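# Six arms sort coloured blocks onto matching tiles

## Task

Place every block on a tile that matches its colour, with one full face resting on that tile and no tile holding more than one block; each block must stay there without a robot supporting it, and at the end all grippers must have released and the arms moved away.

## Robot and tools

Robots: six identical i2rt Big YAM arms named arm1 to arm6. Each has six revolute joints, a two-finger gripper and a wrist camera. When joints 1 and 6 are 0 and the hand is level and pointing forward, the wrist camera rides on top of the hand, looking toward the fingertips. The hand reaches roughly 1.0 m from the joint-1 axis. Two fixed room cameras, room_a and room_b, also watch the scene.

Frames: there is a single scene frame with its origin on the floor and +z up. The hand point lies midway between the fingertips. The hand's z axis runs along the fingers, and the fingers open and close along its y axis. Each foot's true pose is never printed, so hand positions follow from joint angles and the approximate URDF.

execute_actions(actions, cameras): actions is a list holding exactly one action, or no action at all. An empty list moves nothing and just returns the state and images. The action is an object keyed by robot name ("arm1"..."arm6"). Each robot gets {"joints": {...}}, and several robots can be named in the same action. The joints are absolute targets, not offsets, given by name. Arm joints are in radians and the gripper is in metres:
- joint1_rad, -2.879 to 2.879 (tolerance 0.045): turns the arm about its foot, positive counter-clockwise from above; 0 is the direction the foot faces.
- joint2_rad, 0 to 3.141 (±0.14): the shoulder; at 0 the upper arm lies back and roughly level, and larger values lift it up and then forward.
- joint3_rad, 0 to 3.019 (±0.09): the elbow; 0 is fully folded and larger values open it.
- joint4_rad, -1.692 to 1.57 (±0.055): hand pitch, positive tips the fingers up.
- joint5_rad, -1.57 to 1.57 (±0.03): sideways hand swing, positive toward the arm's right.
- joint6_rad, -2.094 to 2.094 (±0.035): hand roll, positive clockwise when seen from behind the hand.
- gripper_m, 0 to 0.093 (±0.003): the gap between the fingertips. The grip force is about 50-62 N per pad at most.
Any joint or arm you leave out may keep pushing toward its earlier target. All motions in one action start together but may end at different times. Joints move at different speeds, so the hand can sweep a wide arc between postures. A target very close to the current reading may not move the joint.

cameras is a list of names (arm1_cam_wrist...arm6_cam_wrist, room_a, room_b, or "all"). Omitting it, passing null or passing ["all"] returns every camera; [] returns none. An unknown name, an unknown key or an out-of-range value rejects the whole call, and then nothing moves. The "pictures" line lists the images in the order they are returned.

Results: joint_positions gives the current readings. joint_status gives how each commanded motion finished:
- "off_target": the joint stopped short and may still be pushing.
- "contact_stop" or "time_out": the joint drops its goal and holds where it stopped. Exception: a time_out joint may keep a nearby target (within 0.375, 0.375, 0.113, 0.225, 0.075, 0.3 rad for joints 1-6) and keep pushing, and on_its_own names such joints. Sending the reported position relieves that push.
- "joint command not followed", often with a cause line: a self/inter-arm clearance check refused the arm's joint targets, though a gripper target still runs. The refused joints read "not_followed" and may be retried with later actions until the path clears or you send acceptable targets.
on_its_own describes what the call did not command; "held at" there is a target, not a position. A joint carrying a load sinks after a time_out.

wait(seconds): 0 to 10 s with no new commands; it returns the same things as an empty execute_actions. zoom_image(camera, region): a closer look at the latest full image from one camera. The region is [x0, y0, x1, y1] in pixels from the top-left, at most 504×504. read_manual(section) only returns licence texts. finished_scene(scene) ends the current scene, given by its number, and reports success; it cannot be undone. Replying without a tool call ends everything.

Hazards: a hard press between two robots fails and ends the run, and a hard hit may too. The state never reports robot-robot contact, and the clearance check can react too late and ignores fingers, gripper housings and wrist cameras. Objects touching robots do not count. Arms do not stop on contact and can push hard. Sustained pushing or holding loads heats motors: MOTOR HOT appears from 85 °C, and at 100 °C the arm goes limp and falls (OVER-TEMPERATURE FAULT, with "limit_stop_at_motor_heat" in joint_status; resend targets afterward). Never push blocks out of the work area or onto the floor. Avoid drops, slips and slams. Loose objects may get nudged occasionally. The simulation runs while you think, and arms keep holding their last command. Before finishing, open the grippers and move the arms away from the blocks.

Each tool is called after "Request:" as a command line: name --argument value for each argument, lists and objects as JSON in quotes; but a table of rows of numbers goes row by row, as --pt "numbers of a row", without its own name.

## Session

Request:
execute_actions --actions '[]'

Scene clock: 0.00 s.
Motor temperatures (°C, as the motors report them): arm1=[16 15 18 16 18 18] | arm2=[17 16 16 14 16 16] | arm3=[15 15 18 15 16 18] | arm4=[17 15 17 17 16 15] | arm5=[18 16 17 16 16 15] | arm6=[16 15 18 17 14 17]
arm1.joint_positions: joint1_rad=+0.810 joint2_rad=+0.427 joint3_rad=+1.383 joint4_rad=-1.598 joint5_rad=+0.138 joint6_rad=-0.150 gripper_m=+0.095
arm1.joint_status: not commanded
arm1.hand: x=+0.1039 y=+0.4081 z=+1.2216 quat_wxyz=(-0.440, +0.047, -0.892, +0.088) (m; scene frame)
arm2.joint_positions: joint1_rad=+0.884 joint2_rad=+0.590 joint3_rad=+1.587 joint4_rad=-1.475 joint5_rad=-0.192 joint6_rad=-0.401 gripper_m=+0.095
arm2.joint_status: not commanded
arm2.hand: x=-1.3403 y=+0.0874 z=+1.3391 quat_wxyz=(-0.062, +0.837, +0.155, -0.521) (m; scene frame)
arm3.joint_positions: joint1_rad=+0.858 joint2_rad=+0.278 joint3_rad=+1.537 joint4_rad=-1.308 joint5_rad=+0.134 joint6_rad=+0.558 gripper_m=+0.094
arm3.joint_status: not commanded
arm3.hand: x=+0.8665 y=-0.4078 z=+1.3476 quat_wxyz=(-0.301, +0.381, -0.611, -0.625) (m; scene frame)
arm4.joint_positions: joint1_rad=+0.556 joint2_rad=+0.586 joint3_rad=+1.372 joint4_rad=-1.435 joint5_rad=-0.089 joint6_rad=+0.392 gripper_m=+0.095
arm4.joint_status: not commanded
arm4.hand: x=+0.5817 y=+1.6729 z=+1.2399 quat_wxyz=(-0.362, +0.147, -0.883, -0.261) (m; scene frame)
arm5.joint_positions: joint1_rad=-0.469 joint2_rad=+0.300 joint3_rad=+1.461 joint4_rad=-1.559 joint5_rad=+0.128 joint6_rad=-0.606 gripper_m=+0.094
arm5.joint_status: not commanded
arm5.hand: x=-2.0747 y=-0.5726 z=+1.1975 quat_wxyz=(-0.422, +0.819, -0.167, -0.353) (m; scene frame)
arm6.joint_positions: joint1_rad=+0.450 joint2_rad=+0.621 joint3_rad=+1.508 joint4_rad=-1.484 joint5_rad=+0.261 joint6_rad=-0.004 gripper_m=+0.094
arm6.joint_status: not commanded
arm6.hand: x=+2.0597 y=-0.7935 z=+1.2361 quat_wxyz=(-0.435, +0.493, -0.729, -0.191) (m; scene frame)
pictures: arm1_cam_wrist, arm2_cam_wrist, arm3_cam_wrist, arm4_cam_wrist, arm5_cam_wrist, arm6_cam_wrist, room_a, room_b
Images, in order (width x height): arm1_cam_wrist 504x504, arm2_cam_wrist 504x504, arm3_cam_wrist 504x504, arm4_cam_wrist 504x504, arm5_cam_wrist 504x504, arm6_cam_wrist 504x504, room_a 672x504, room_b 672x504.

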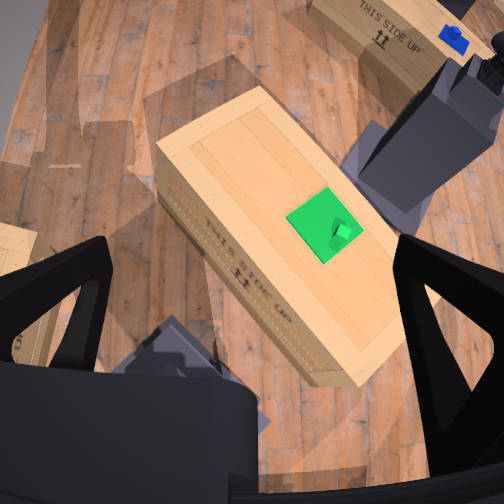

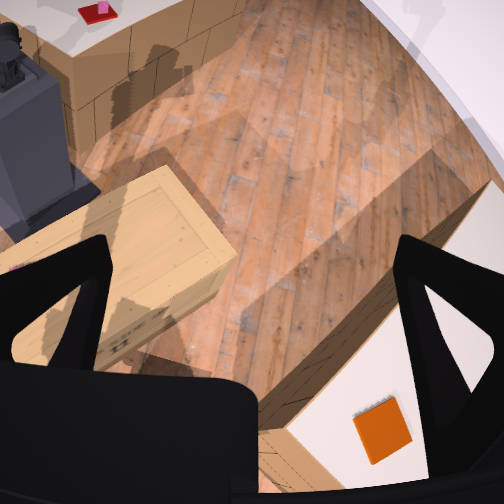

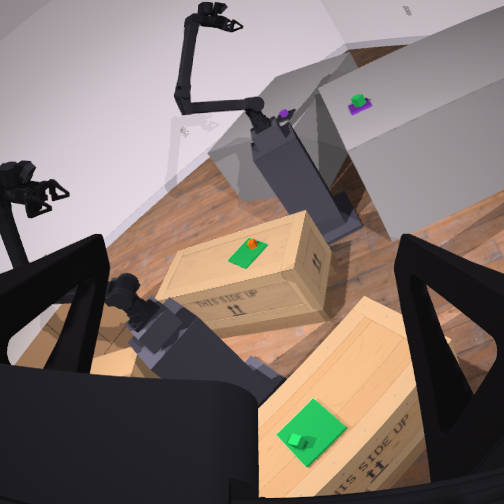

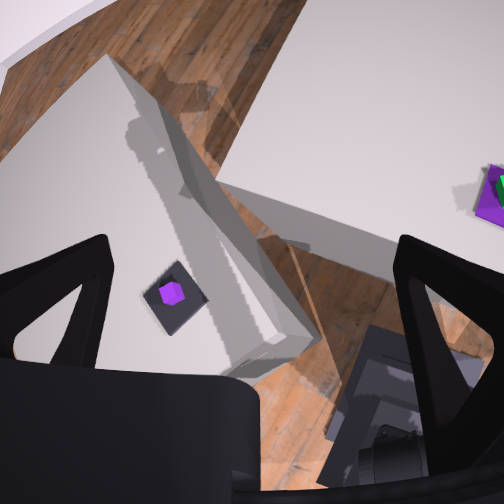

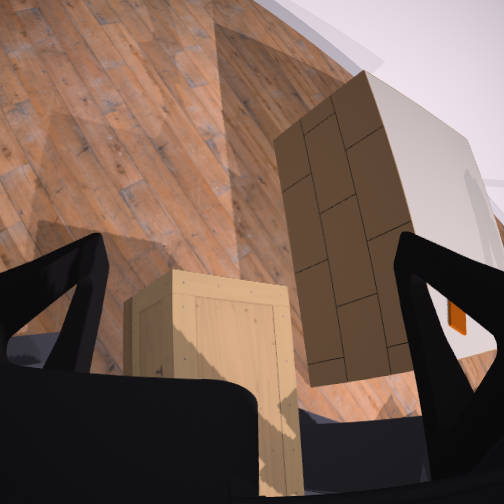

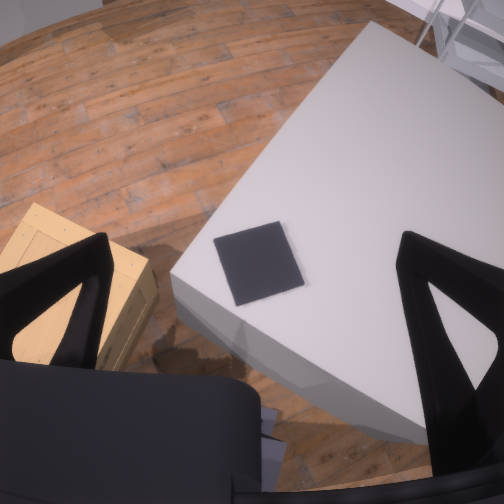

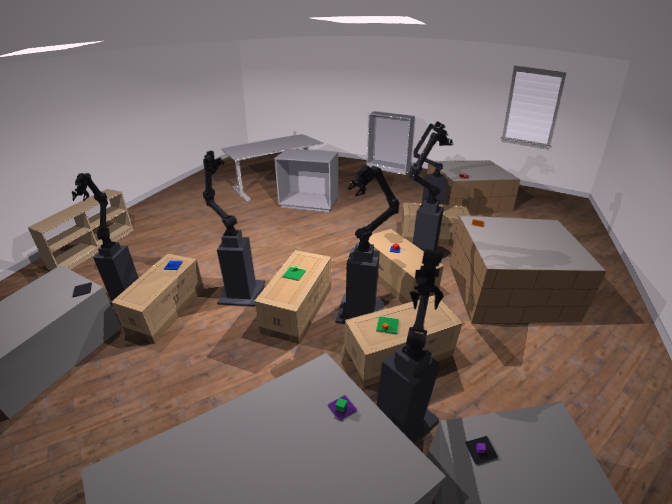

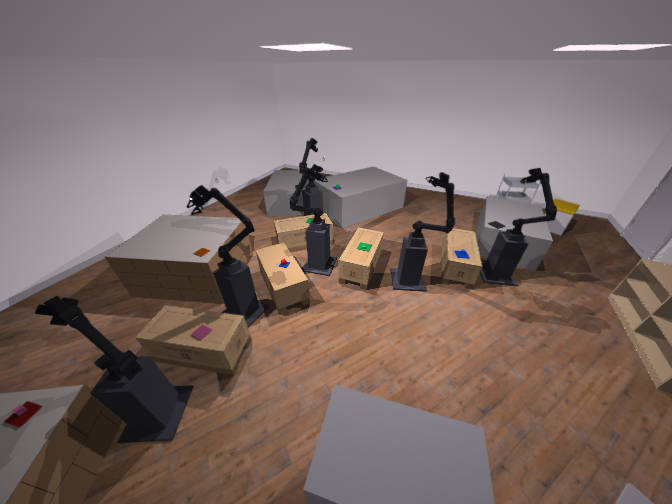

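Request:
execute_actions --actions '[{"arm1":{"joints":{"joint1_rad":1.97,"joint2_rad":1.6,"joint3_rad":1.5,"joint4_rad":-1.47,"joint5_rad":0,"joint6_rad":0}},"arm2":{"joints":{"joint1_rad":-1.82,"joint2_rad":1.6,"joint3_rad":1.5,"joint4_rad":-1.47,"joint5_rad":0,"joint6_rad":0}},"arm4":{"joints":{"joint1_rad":-0.3,"joint2_rad":1.6,"joint3_rad":1.5,"joint4_rad":-1.47,"joint5_rad":0,"joint6_rad":0}},"arm5":{"joints":{"joint1_rad":0.6,"joint2_rad":1.6,"joint3_rad":1.5,"joint4_rad":-1.47,"joint5_rad":0,"joint6_rad":0}},"arm3":{"joints":{"joint4_rad":-1.65,"joint5_rad":0,"joint6_rad":0,"joint2_rad":1.0,"joint3_rad":1.2}},"arm6":{"joints":{"joint1_rad":1.9,"joint2_rad":1.2,"joint3_rad":1.3,"joint4_rad":-1.5,"joint5_rad":0}}}]'

Scene clock: 8.23 s.
Motor temperatures (°C, as the motors report them): arm1=[16 15 19 16 18 18] | arm2=[17 16 18 14 16 16] | arm3=[15 16 19 15 16 18] | arm4=[17 15 19 17 16 15] | arm5=[18 16 18 16 16 15] | arm6=[16 15 19 17 14 17]
arm1.joint_positions: joint1_rad=+1.981 joint2_rad=+1.607 joint3_rad=+1.491 joint4_rad=-1.469 joint5_rad=+0.001 joint6_rad=-0.008 gripper_m=+0.095
arm1.joint_status: all done
arm1.hand: x=+0.1564 y=+0.8763 z=+0.9248 quat_wxyz=(+0.006, +0.567, -0.824, +0.001) (m; scene frame)
arm2.joint_positions: joint1_rad=-1.821 joint2_rad=+1.603 joint3_rad=+1.494 joint4_rad=-1.464 joint5_rad=+0.000 joint6_rad=-0.010 gripper_m=+0.095
arm2.joint_status: all done
arm2.hand: x=-0.7088 y=+0.2284 z=+0.9500 quat_wxyz=(+0.002, +0.147, -0.989, +0.001) (m; scene frame)
arm3.joint_positions: joint1_rad=+0.858 joint2_rad=+1.004 joint3_rad=+1.180 joint4_rad=-1.635 joint5_rad=+0.004 joint6_rad=+0.013 gripper_m=+0.094
arm3.joint_status: all done
arm3.hand: x=+0.7821 y=-0.1756 z=+1.0084 quat_wxyz=(-0.035, +0.782, -0.620, -0.051) (m; scene frame)
arm4.joint_positions: joint1_rad=-0.309 joint2_rad=+1.605 joint3_rad=+1.480 joint4_rad=-1.466 joint5_rad=-0.001 joint6_rad=+0.009 gripper_m=+0.095
arm4.joint_status: all done
arm4.hand: x=+0.8964 y=+1.4414 z=+0.9346 quat_wxyz=(+0.010, -0.097, -0.995, -0.001) (m; scene frame)
arm5.joint_positions: joint1_rad=+0.607 joint2_rad=+1.587 joint3_rad=+1.495 joint4_rad=-1.471 joint5_rad=+0.000 joint6_rad=-0.013 gripper_m=+0.094
arm5.joint_status: all done
arm5.hand: x=-2.5258 y=-0.7025 z=+0.8549 quat_wxyz=(+0.003, +0.997, +0.079, +0.004) (m; scene frame)
arm6.joint_positions: joint1_rad=+1.900 joint2_rad=+1.213 joint3_rad=+1.297 joint4_rad=-1.484 joint5_rad=+0.002 joint6_rad=-0.004 gripper_m=+0.094
arm6.joint_status: all done
arm6.hand: x=+1.6188 y=-0.8360 z=+0.9690 quat_wxyz=(-0.013, +0.980, -0.181, -0.084) (m; scene frame)
pictures: arm1_cam_wrist, arm2_cam_wrist, arm3_cam_wrist, arm4_cam_wrist, arm5_cam_wrist, arm6_cam_wrist, room_a, room_b
Images, in order (width x height): arm1_cam_wrist 504x504, arm2_cam_wrist 504x504, arm3_cam_wrist 504x504, arm4_cam_wrist 504x504, arm5_cam_wrist 504x504, arm6_cam_wrist 504x504, room_a 672x504, room_b 672x504.

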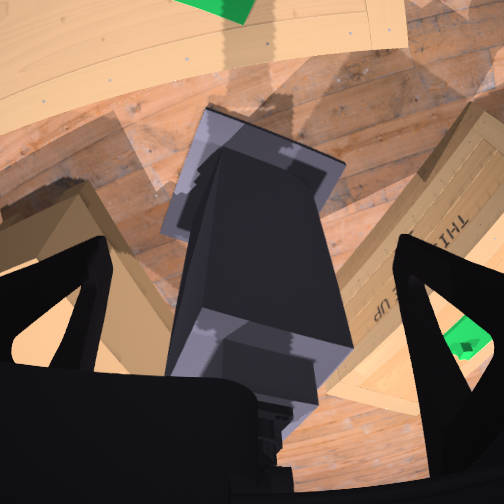

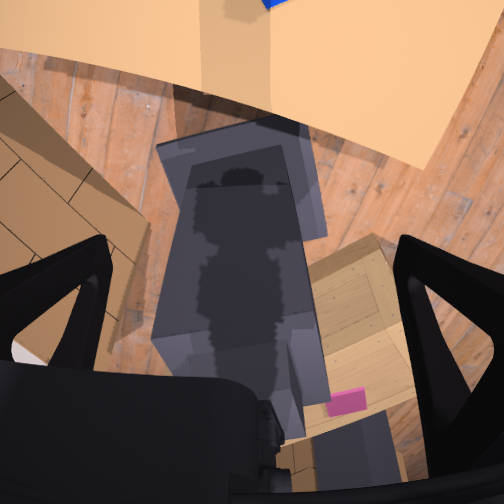

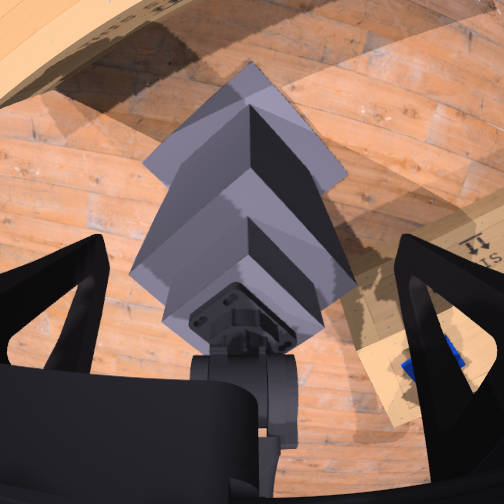

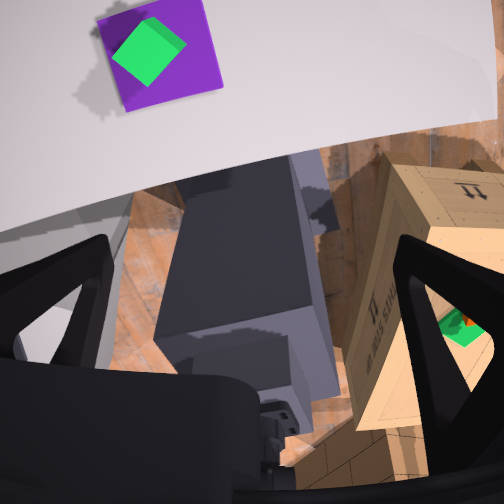

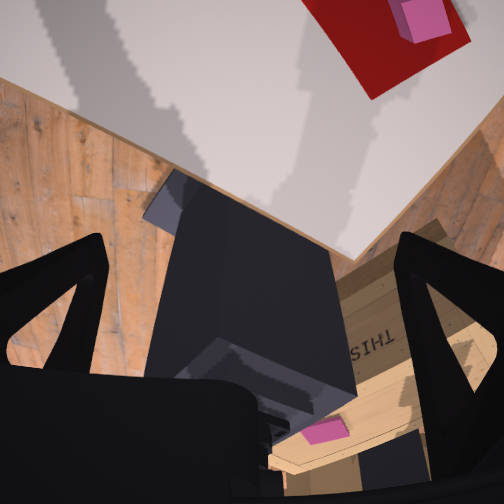

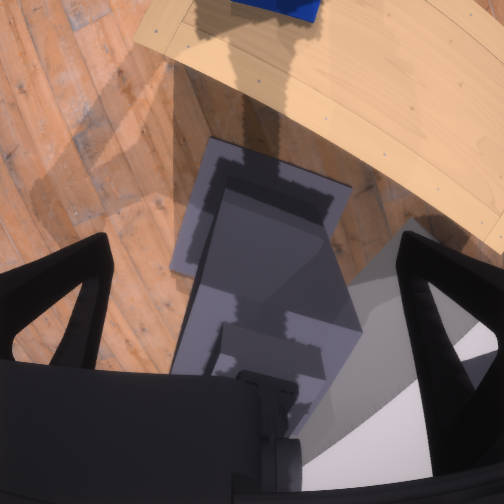

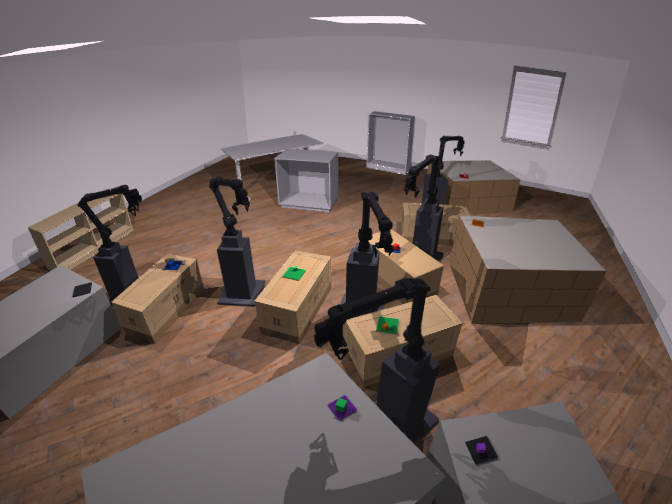

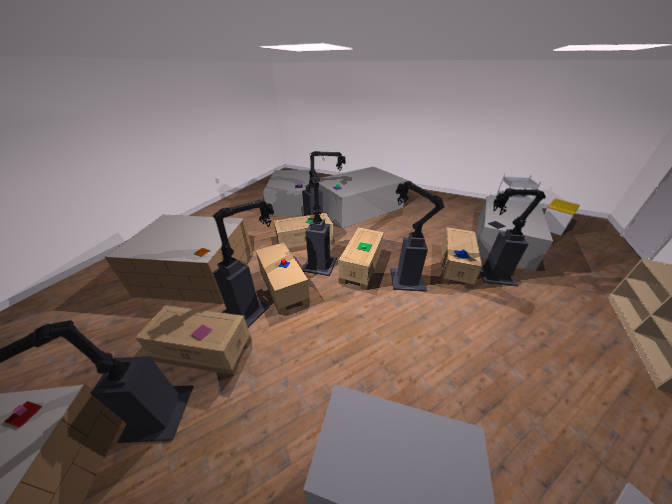

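Request:
execute_actions --actions '[{"arm1":{"joints":{"joint4_rad":-0.7}},"arm2":{"joints":{"joint4_rad":-0.7}},"arm4":{"joints":{"joint4_rad":-0.7}},"arm5":{"joints":{"joint4_rad":-0.7}},"arm3":{"joints":{"joint4_rad":-0.95}},"arm6":{"joints":{"joint4_rad":-0.85}}}]'

Scene clock: 11.30 s.
Motor temperatures (°C, as the motors report them): arm1=[16 15 20 16 18 18] | arm2=[17 16 19 14 16 16] | arm3=[15 16 19 15 16 18] | arm4=[17 15 20 17 16 15] | arm5=[18 17 19 16 16 15] | arm6=[16 16 20 17 14 17]
arm1.joint_positions: joint1_rad=+1.981 joint2_rad=+1.607 joint3_rad=+1.491 joint4_rad=-0.716 joint5_rad=+0.001 joint6_rad=-0.008 gripper_m=+0.095
arm1.joint_status: all done
arm1.hand: x=+0.2184 y=+1.0334 z=+0.9891 quat_wxyz=(-0.299, +0.528, -0.769, -0.204) (m; scene frame)
arm2.joint_positions: joint1_rad=-1.821 joint2_rad=+1.603 joint3_rad=+1.494 joint4_rad=-0.714 joint5_rad=+0.000 joint6_rad=-0.010 gripper_m=+0.095
arm2.joint_status: all done
arm2.hand: x=-0.5476 y=+0.2757 z=+1.0150 quat_wxyz=(-0.361, +0.137, -0.921, -0.050) (m; scene frame)
arm3.joint_positions: joint1_rad=+0.858 joint2_rad=+1.004 joint3_rad=+1.180 joint4_rad=-0.973 joint5_rad=+0.004 joint6_rad=+0.013 gripper_m=+0.094
arm3.joint_status: all done
arm3.hand: x=+0.7483 y=-0.0359 z=+1.0786 quat_wxyz=(-0.232, +0.722, -0.576, -0.305) (m; scene frame)
arm4.joint_positions: joint1_rad=-0.309 joint2_rad=+1.605 joint3_rad=+1.480 joint4_rad=-0.715 joint5_rad=-0.001 joint6_rad=+0.009 gripper_m=+0.095
arm4.joint_status: all done
arm4.hand: x=+1.0626 y=+1.4101 z=+0.9972 quat_wxyz=(-0.356, -0.091, -0.930, +0.031) (m; scene frame)
arm5.joint_positions: joint1_rad=+0.607 joint2_rad=+1.587 joint3_rad=+1.495 joint4_rad=-0.718 joint5_rad=+0.000 joint6_rad=-0.013 gripper_m=+0.094
arm5.joint_status: all done
arm5.hand: x=-2.6929 y=-0.7264 z=+0.9199 quat_wxyz=(+0.027, +0.929, +0.072, -0.363) (m; scene frame)
arm6.joint_positions: joint1_rad=+1.900 joint2_rad=+1.212 joint3_rad=+1.297 joint4_rad=-0.870 joint5_rad=+0.002 joint6_rad=-0.004 gripper_m=+0.094
arm6.joint_status: all done
arm6.hand: x=+1.4959 y=-0.7880 z=+1.0373 quat_wxyz=(-0.068, +0.909, -0.169, -0.376) (m; scene frame)
pictures: arm1_cam_wrist, arm2_cam_wrist, arm3_cam_wrist, arm4_cam_wrist, arm5_cam_wrist, arm6_cam_wrist, room_a, room_b
Images, in order (width x height): arm1_cam_wrist 504x504, arm2_cam_wrist 504x504, arm3_cam_wrist 504x504, arm4_cam_wrist 504x504, arm5_cam_wrist 504x504, arm6_cam_wrist 504x504, room_a 672x504, room_b 672x504.

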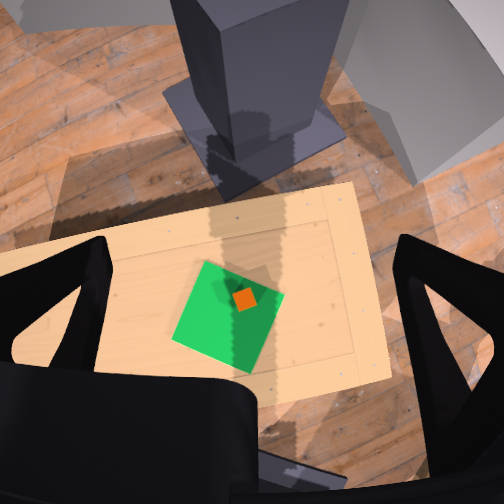

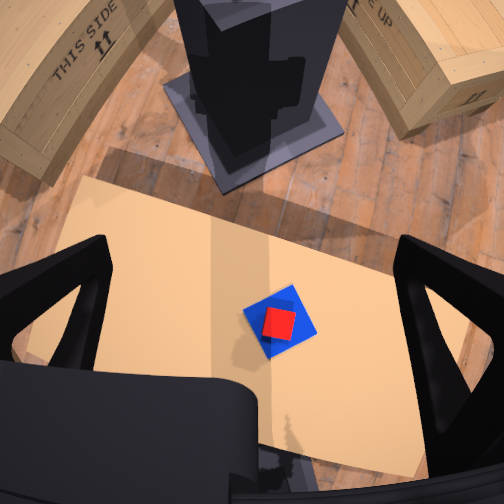

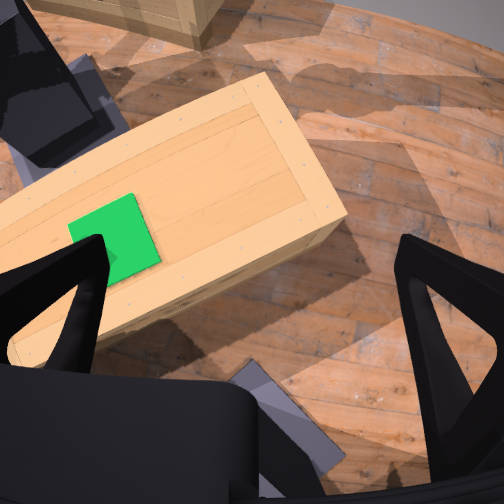

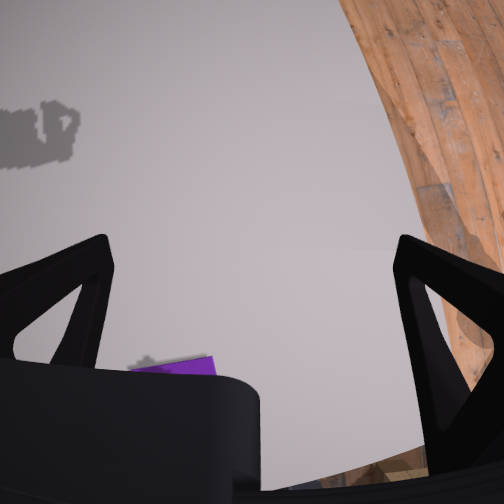

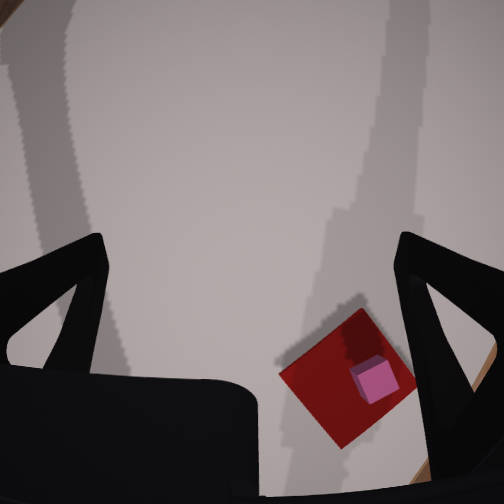

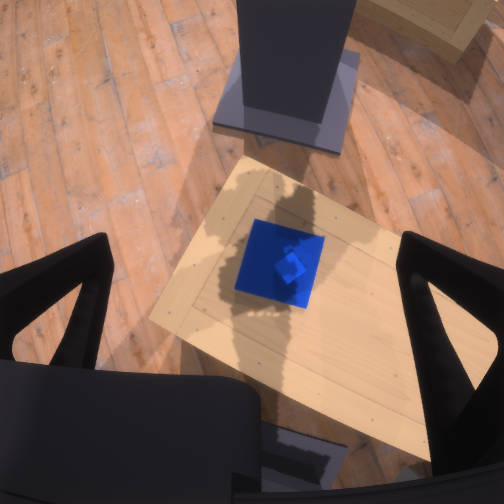

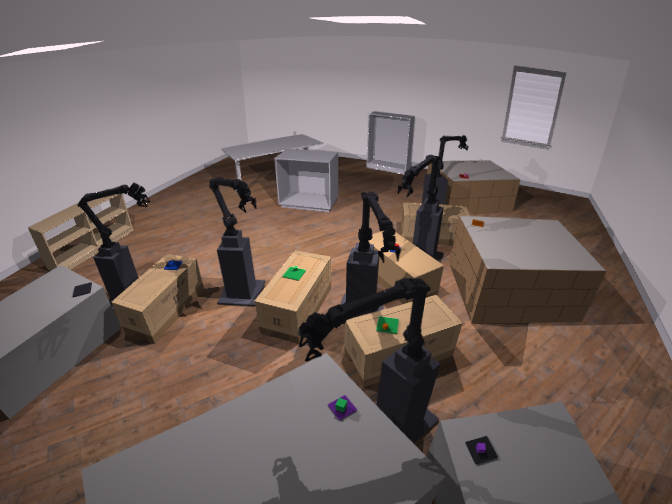

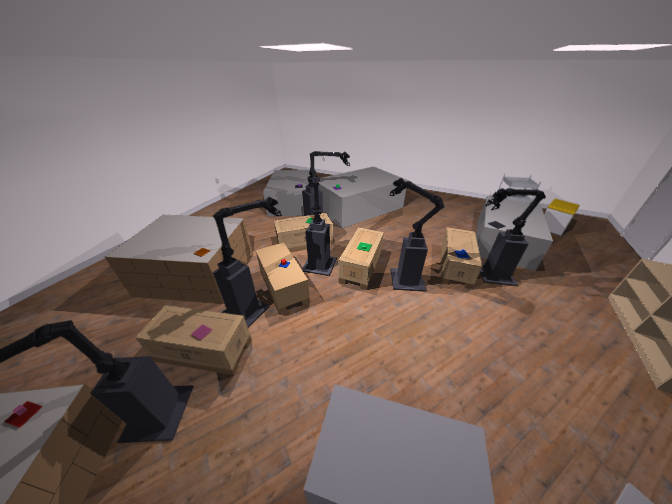

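Request:
execute_actions --actions '[{"arm1":{"joints":{"joint1_rad":2.0,"joint2_rad":2.235,"joint3_rad":1.6,"joint4_rad":-0.936,"joint6_rad":-0.3}},"arm2":{"joints":{"joint1_rad":-1.9,"joint2_rad":2.217,"joint3_rad":1.479,"joint4_rad":-0.833,"joint6_rad":0.06}},"arm4":{"joints":{"joint1_rad":-0.11,"joint2_rad":1.783,"joint3_rad":1.291,"joint4_rad":-1.079}},"arm5":{"joints":{"joint1_rad":0.257,"joint2_rad":1.974,"joint3_rad":1.358,"joint4_rad":-0.955}}}]' --cameras '["arm1_cam_wrist","arm2_cam_wrist","arm4_cam_wrist","arm5_cam_wrist"]'

Scene clock: 23.80 s.
Motor temperatures (°C, as the motors report them): arm1=[16 16 22 16 18 18] | arm2=[17 18 21 15 16 16] | arm3=[15 16 22 16 16 18] | arm4=[17 16 22 17 16 15] | arm5=[18 17 21 16 16 15] | arm6=[16 16 21 17 14 17]
arm1.joint_positions: joint1_rad=+1.988 joint2_rad=+2.227 joint3_rad=+1.580 joint4_rad=-0.932 joint5_rad=+0.001 joint6_rad=-0.291 gripper_m=+0.095
arm1.joint_status: all done
arm1.hand: x=+0.1988 y=+1.0000 z=+0.6216 quat_wxyz=(+0.004, +0.680, -0.733, -0.001) (m; scene frame)
arm2.joint_positions: joint1_rad=-1.900 joint2_rad=+2.205 joint3_rad=+1.457 joint4_rad=-0.831 joint5_rad=+0.000 joint6_rad=+0.049 gripper_m=+0.095
arm2.joint_status: all done
arm2.hand: x=-0.6045 y=+0.2108 z=+0.6198 quat_wxyz=(+0.005, +0.079, -0.997, +0.001) (m; scene frame)
arm3.joint_positions: joint1_rad=+0.858 joint2_rad=+1.004 joint3_rad=+1.180 joint4_rad=-0.973 joint5_rad=+0.004 joint6_rad=+0.013 gripper_m=+0.094
arm3.joint_status: not commanded
arm3.hand: x=+0.7483 y=-0.0359 z=+1.0786 quat_wxyz=(-0.232, +0.722, -0.576, -0.305) (m; scene frame)
arm4.joint_positions: joint1_rad=-0.104 joint2_rad=+1.794 joint3_rad=+1.252 joint4_rad=-1.072 joint5_rad=-0.001 joint6_rad=+0.007 gripper_m=+0.095
arm4.joint_status: all done
arm4.hand: x=+0.9165 y=+1.5385 z=+0.7635 quat_wxyz=(+0.022, +0.005, -1.000, +0.000) (m; scene frame)
arm5.joint_positions: joint1_rad=+0.248 joint2_rad=+1.975 joint3_rad=+1.353 joint4_rad=-0.949 joint5_rad=-0.001 joint6_rad=-0.009 gripper_m=+0.094
arm5.joint_status: all done
arm5.hand: x=-2.5800 y=-0.5192 z=+0.6099 quat_wxyz=(+0.002, +0.995, -0.102, +0.008) (m; scene frame)
arm6.joint_positions: joint1_rad=+1.900 joint2_rad=+1.212 joint3_rad=+1.297 joint4_rad=-0.870 joint5_rad=+0.002 joint6_rad=-0.004 gripper_m=+0.094
arm6.joint_status: not commanded
arm6.hand: x=+1.4959 y=-0.7880 z=+1.0373 quat_wxyz=(-0.068, +0.909, -0.169, -0.376) (m; scene frame)
pictures: arm1_cam_wrist, arm2_cam_wrist, arm4_cam_wrist, arm5_cam_wrist
Images, in order (width x height): arm1_cam_wrist 504x504, arm2_cam_wrist 504x504, arm4_cam_wrist 504x504, arm5_cam_wrist 504x504.

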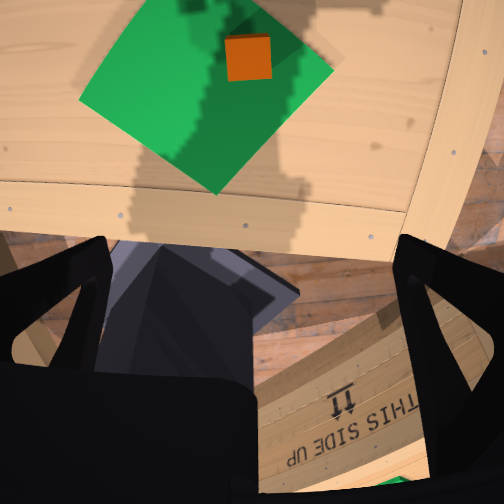

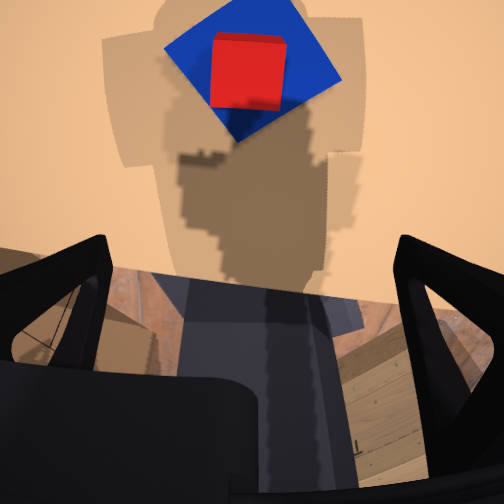

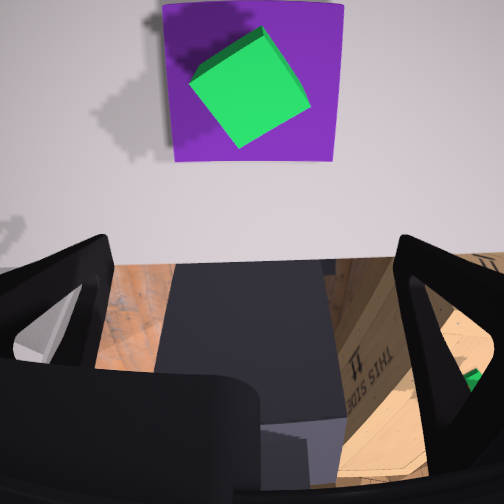

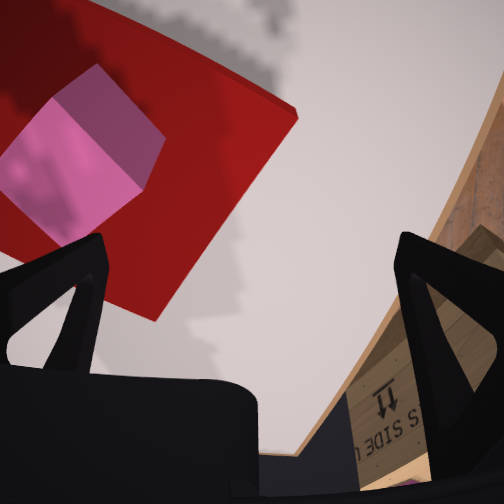

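Request:
execute_actions --actions '[{"arm1":{"joints":{"joint2_rad":2.754,"joint3_rad":1.815,"joint4_rad":-0.62,"joint6_rad":-0.33}},"arm2":{"joints":{"joint2_rad":2.755,"joint3_rad":1.69,"joint4_rad":-0.5,"joint6_rad":0.1}},"arm4":{"joints":{"joint2_rad":2.066,"joint3_rad":1.15,"joint4_rad":-0.647,"joint6_rad":-0.55}},"arm5":{"joints":{"joint2_rad":1.88,"joint3_rad":1.45,"joint4_rad":-1.118}}}]' --cameras '["arm1_cam_wrist","arm2_cam_wrist","arm4_cam_wrist","arm5_cam_wrist"]'

Scene clock: 29.93 s.
Motor temperatures (°C, as the motors report them): arm1=[16 17 22 16 18 18] | arm2=[17 18 21 14 16 16] | arm3=[15 16 23 16 16 18] | arm4=[17 17 22 17 16 15] | arm5=[18 18 21 16 16 15] | arm6=[16 16 22 17 14 17]
arm1.joint_positions: joint1_rad=+1.980 joint2_rad=+2.707 joint3_rad=+1.816 joint4_rad=-0.623 joint5_rad=-0.002 joint6_rad=-0.320 gripper_m=+0.095
arm1.joint_status: all done
arm1.hand: x=+0.2158 y=+1.0348 z=+0.3940 quat_wxyz=(-0.025, +0.687, -0.726, -0.016) (m; scene frame)
arm2.joint_positions: joint1_rad=-1.911 joint2_rad=+2.691 joint3_rad=+1.703 joint4_rad=-0.497 joint5_rad=-0.002 joint6_rad=+0.101 gripper_m=+0.095
arm2.joint_status: all done
arm2.hand: x=-0.5603 y=+0.2134 z=+0.4003 quat_wxyz=(-0.041, +0.047, -0.998, -0.007) (m; scene frame)
arm3.joint_positions: joint1_rad=+0.858 joint2_rad=+1.004 joint3_rad=+1.180 joint4_rad=-0.973 joint5_rad=+0.004 joint6_rad=+0.013 gripper_m=+0.094
arm3.joint_status: not commanded
arm3.hand: x=+0.7483 y=-0.0359 z=+1.0786 quat_wxyz=(-0.232, +0.722, -0.576, -0.305) (m; scene frame)
arm4.joint_positions: joint1_rad=-0.101 joint2_rad=+2.061 joint3_rad=+1.140 joint4_rad=-0.656 joint5_rad=+0.002 joint6_rad=-0.541 gripper_m=+0.095
arm4.joint_status: all done
arm4.hand: x=+0.9174 y=+1.5398 z=+0.6039 quat_wxyz=(+0.003, +0.277, -0.961, +0.000) (m; scene frame)
arm5.joint_positions: joint1_rad=+0.248 joint2_rad=+1.877 joint3_rad=+1.419 joint4_rad=-1.108 joint5_rad=-0.001 joint6_rad=-0.009 gripper_m=+0.094
arm5.joint_status: all done
arm5.hand: x=-2.5820 y=-0.5187 z=+0.6822 quat_wxyz=(+0.002, +0.995, -0.102, +0.006) (m; scene frame)
arm6.joint_positions: joint1_rad=+1.900 joint2_rad=+1.212 joint3_rad=+1.297 joint4_rad=-0.870 joint5_rad=+0.002 joint6_rad=-0.004 gripper_m=+0.094
arm6.joint_status: not commanded
arm6.hand: x=+1.4959 y=-0.7880 z=+1.0373 quat_wxyz=(-0.068, +0.909, -0.169, -0.376) (m; scene frame)
pictures: arm1_cam_wrist, arm2_cam_wrist, arm4_cam_wrist, arm5_cam_wrist
Images, in order (width x height): arm1_cam_wrist 504x504, arm2_cam_wrist 504x504, arm4_cam_wrist 504x504, arm5_cam_wrist 504x504.

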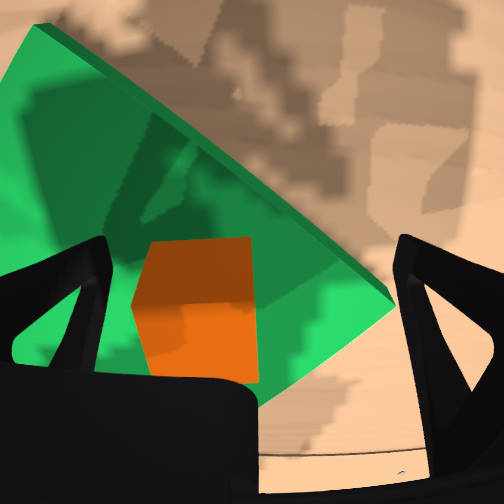

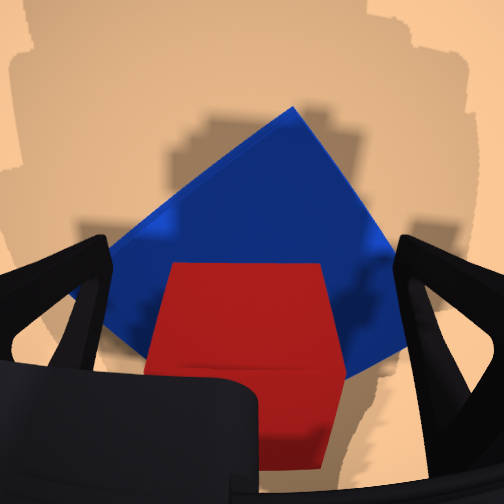

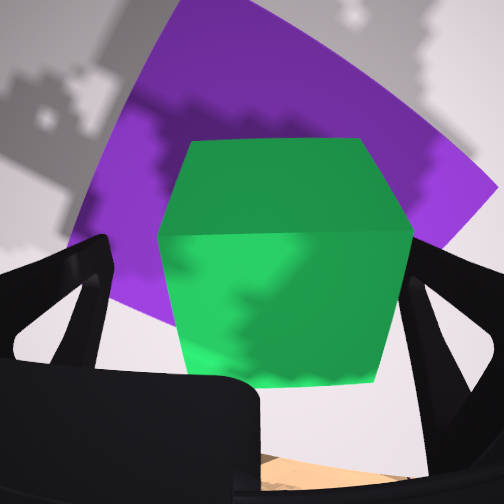

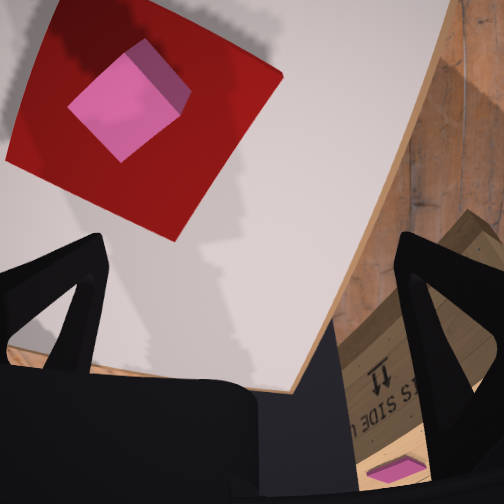

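Request:
execute_actions --actions '[{"arm1":{"joints":{"joint1_rad":2.0,"joint2_rad":2.651,"joint3_rad":1.749,"joint4_rad":-0.669}},"arm2":{"joints":{"joint2_rad":2.634,"joint3_rad":1.611,"joint4_rad":-0.548}},"arm4":{"joints":{"gripper_m":0.03}},"arm5":{"joints":{"joint1_rad":0.36,"joint2_rad":1.94,"joint3_rad":1.475,"joint4_rad":-1.085,"joint6_rad":-0.7}}}]' --cameras '["arm1_cam_wrist","arm2_cam_wrist","arm4_cam_wrist","arm5_cam_wrist"]'

Scene clock: 33.87 s.
Motor temperatures (°C, as the motors report them): arm1=[16 17 22 16 18 18] | arm2=[17 19 20 14 16 16] | arm3=[15 16 23 16 16 18] | arm4=[17 17 21 17 16 15] | arm5=[18 18 21 16 16 15] | arm6=[16 16 22 18 14 17]
arm1.joint_positions: joint1_rad=+1.989 joint2_rad=+2.658 joint3_rad=+1.750 joint4_rad=-0.662 joint5_rad=-0.002 joint6_rad=-0.322 gripper_m=+0.095
arm1.joint_status: all done
arm1.hand: x=+0.2021 y=+1.0142 z=+0.4077 quat_wxyz=(+0.001, +0.691, -0.723, -0.004) (m; scene frame)
arm2.joint_positions: joint1_rad=-1.911 joint2_rad=+2.632 joint3_rad=+1.609 joint4_rad=-0.543 joint5_rad=-0.003 joint6_rad=+0.101 gripper_m=+0.095
arm2.joint_status: all done
arm2.hand: x=-0.5974 y=+0.2061 z=+0.4141 quat_wxyz=(-0.001, +0.047, -0.999, -0.001) (m; scene frame)
arm3.joint_positions: joint1_rad=+0.858 joint2_rad=+1.004 joint3_rad=+1.180 joint4_rad=-0.973 joint5_rad=+0.004 joint6_rad=+0.013 gripper_m=+0.094
arm3.joint_status: not commanded
arm3.hand: x=+0.7483 y=-0.0359 z=+1.0786 quat_wxyz=(-0.232, +0.722, -0.576, -0.305) (m; scene frame)
arm4.joint_positions: joint1_rad=-0.101 joint2_rad=+2.061 joint3_rad=+1.140 joint4_rad=-0.656 joint5_rad=+0.002 joint6_rad=-0.542 gripper_m=+0.048
arm4.joint_status: gripper_m off_target (ended at +0.048, target +0.030)
arm4.hand: x=+0.9175 y=+1.5396 z=+0.6039 quat_wxyz=(+0.003, +0.278, -0.961, +0.000) (m; scene frame)
arm5.joint_positions: joint1_rad=+0.371 joint2_rad=+1.917 joint3_rad=+1.434 joint4_rad=-1.095 joint5_rad=-0.001 joint6_rad=-0.686 gripper_m=+0.094
arm5.joint_status: all done
arm5.hand: x=-2.5980 y=-0.5842 z=+0.6666 quat_wxyz=(+0.006, +0.956, +0.293, +0.010) (m; scene frame)
arm6.joint_positions: joint1_rad=+1.900 joint2_rad=+1.212 joint3_rad=+1.297 joint4_rad=-0.870 joint5_rad=+0.002 joint6_rad=-0.004 gripper_m=+0.094
arm6.joint_status: not commanded
arm6.hand: x=+1.4959 y=-0.7880 z=+1.0373 quat_wxyz=(-0.068, +0.909, -0.169, -0.376) (m; scene frame)
pictures: arm1_cam_wrist, arm2_cam_wrist, arm4_cam_wrist, arm5_cam_wrist
Images, in order (width x height): arm1_cam_wrist 504x504, arm2_cam_wrist 504x504, arm4_cam_wrist 504x504, arm5_cam_wrist 504x504.

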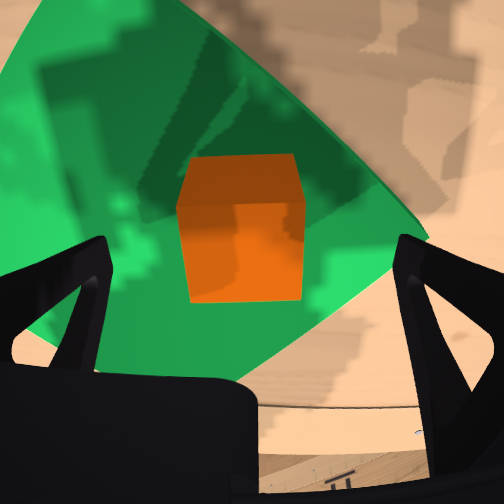

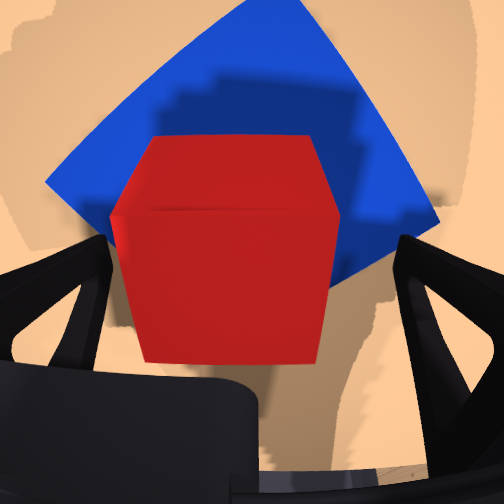

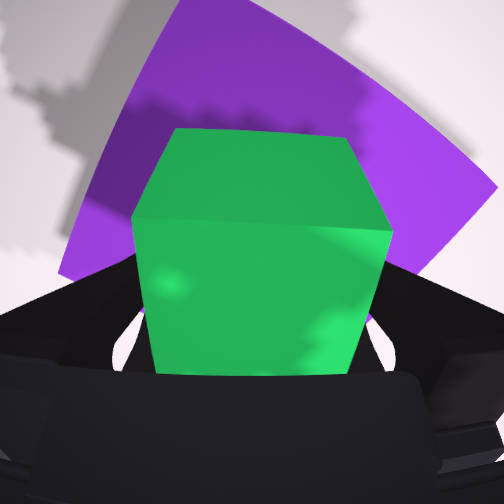

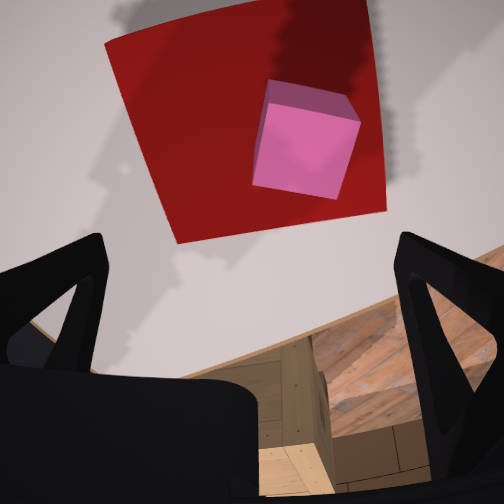

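Request:
execute_actions --actions '[{"arm1":{"joints":{"gripper_m":0.01}},"arm2":{"joints":{"gripper_m":0.025}},"arm4":{"joints":{"joint2_rad":1.783,"joint3_rad":1.3,"joint4_rad":-1.079}},"arm5":{"joints":{"joint1_rad":0.335,"joint2_rad":2.043,"joint3_rad":1.385,"joint4_rad":-0.904,"joint6_rad":-0.53}}}]' --cameras '["arm1_cam_wrist","arm2_cam_wrist","arm5_cam_wrist"]'

Scene clock: 37.10 s.
Motor temperatures (°C, as the motors report them): arm1=[16 18 22 16 18 18] | arm2=[17 19 20 14 16 16] | arm3=[15 16 24 16 16 18] | arm4=[17 17 21 17 16 15] | arm5=[18 18 22 16 16 15] | arm6=[16 16 22 18 14 17]
arm1.joint_positions: joint1_rad=+1.989 joint2_rad=+2.658 joint3_rad=+1.750 joint4_rad=-0.662 joint5_rad=-0.002 joint6_rad=-0.322 gripper_m=+0.032
arm1.joint_status: gripper_m off_target (ended at +0.032, target +0.010)
arm1.hand: x=+0.2022 y=+1.0141 z=+0.4077 quat_wxyz=(+0.001, +0.691, -0.722, -0.003) (m; scene frame)
arm2.joint_positions: joint1_rad=-1.911 joint2_rad=+2.632 joint3_rad=+1.609 joint4_rad=-0.543 joint5_rad=-0.002 joint6_rad=+0.101 gripper_m=+0.048
arm2.joint_status: gripper_m off_target (ended at +0.048, target +0.025)
arm2.hand: x=-0.5974 y=+0.2060 z=+0.4141 quat_wxyz=(-0.001, +0.047, -0.999, -0.001) (m; scene frame)
arm3.joint_positions: joint1_rad=+0.858 joint2_rad=+1.004 joint3_rad=+1.180 joint4_rad=-0.973 joint5_rad=+0.004 joint6_rad=+0.013 gripper_m=+0.094
arm3.joint_status: not commanded
arm3.hand: x=+0.7483 y=-0.0359 z=+1.0786 quat_wxyz=(-0.232, +0.722, -0.576, -0.305) (m; scene frame)
arm4.joint_positions: joint1_rad=-0.101 joint2_rad=+1.784 joint3_rad=+1.285 joint4_rad=-1.073 joint5_rad=+0.002 joint6_rad=-0.542 gripper_m=+0.048
arm4.joint_status: all done
arm4.hand: x=+0.9316 y=+1.5399 z=+0.7792 quat_wxyz=(+0.000, +0.278, -0.961, +0.001) (m; scene frame)
arm5.joint_positions: joint1_rad=+0.344 joint2_rad=+2.041 joint3_rad=+1.379 joint4_rad=-0.915 joint5_rad=-0.001 joint6_rad=-0.543 gripper_m=+0.094
arm5.joint_status: all done
arm5.hand: x=-2.5981 y=-0.5698 z=+0.5826 quat_wxyz=(+0.005, +0.977, +0.211, +0.010) (m; scene frame)
arm6.joint_positions: joint1_rad=+1.900 joint2_rad=+1.212 joint3_rad=+1.297 joint4_rad=-0.870 joint5_rad=+0.002 joint6_rad=-0.004 gripper_m=+0.094
arm6.joint_status: not commanded
arm6.hand: x=+1.4959 y=-0.7880 z=+1.0373 quat_wxyz=(-0.068, +0.909, -0.169, -0.376) (m; scene frame)
pictures: arm1_cam_wrist, arm2_cam_wrist, arm5_cam_wrist
Images, in order (width x height): arm1_cam_wrist 504x504, arm2_cam_wrist 504x504, arm5_cam_wrist 504x504.

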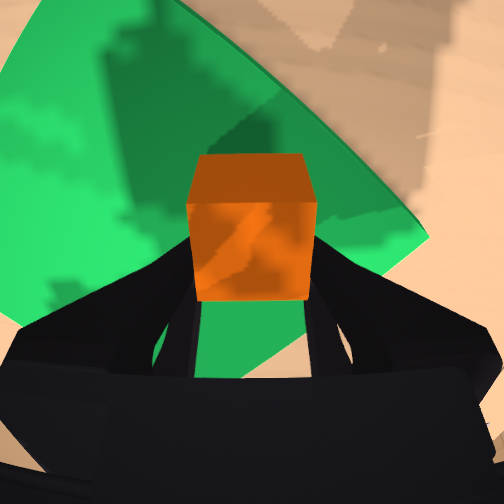

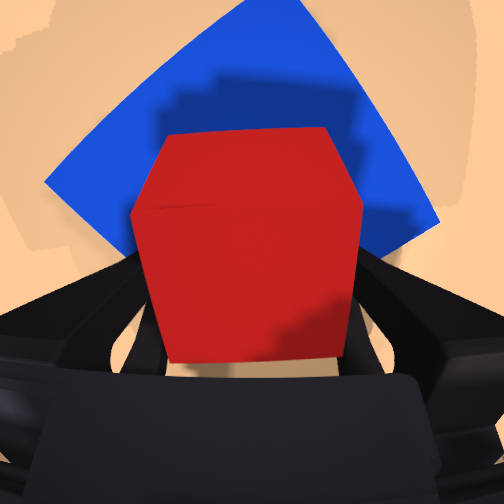

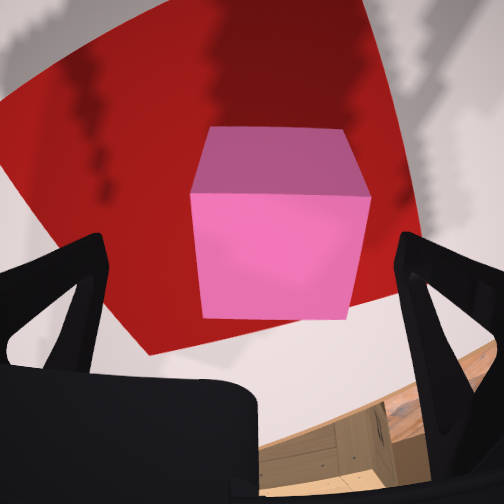

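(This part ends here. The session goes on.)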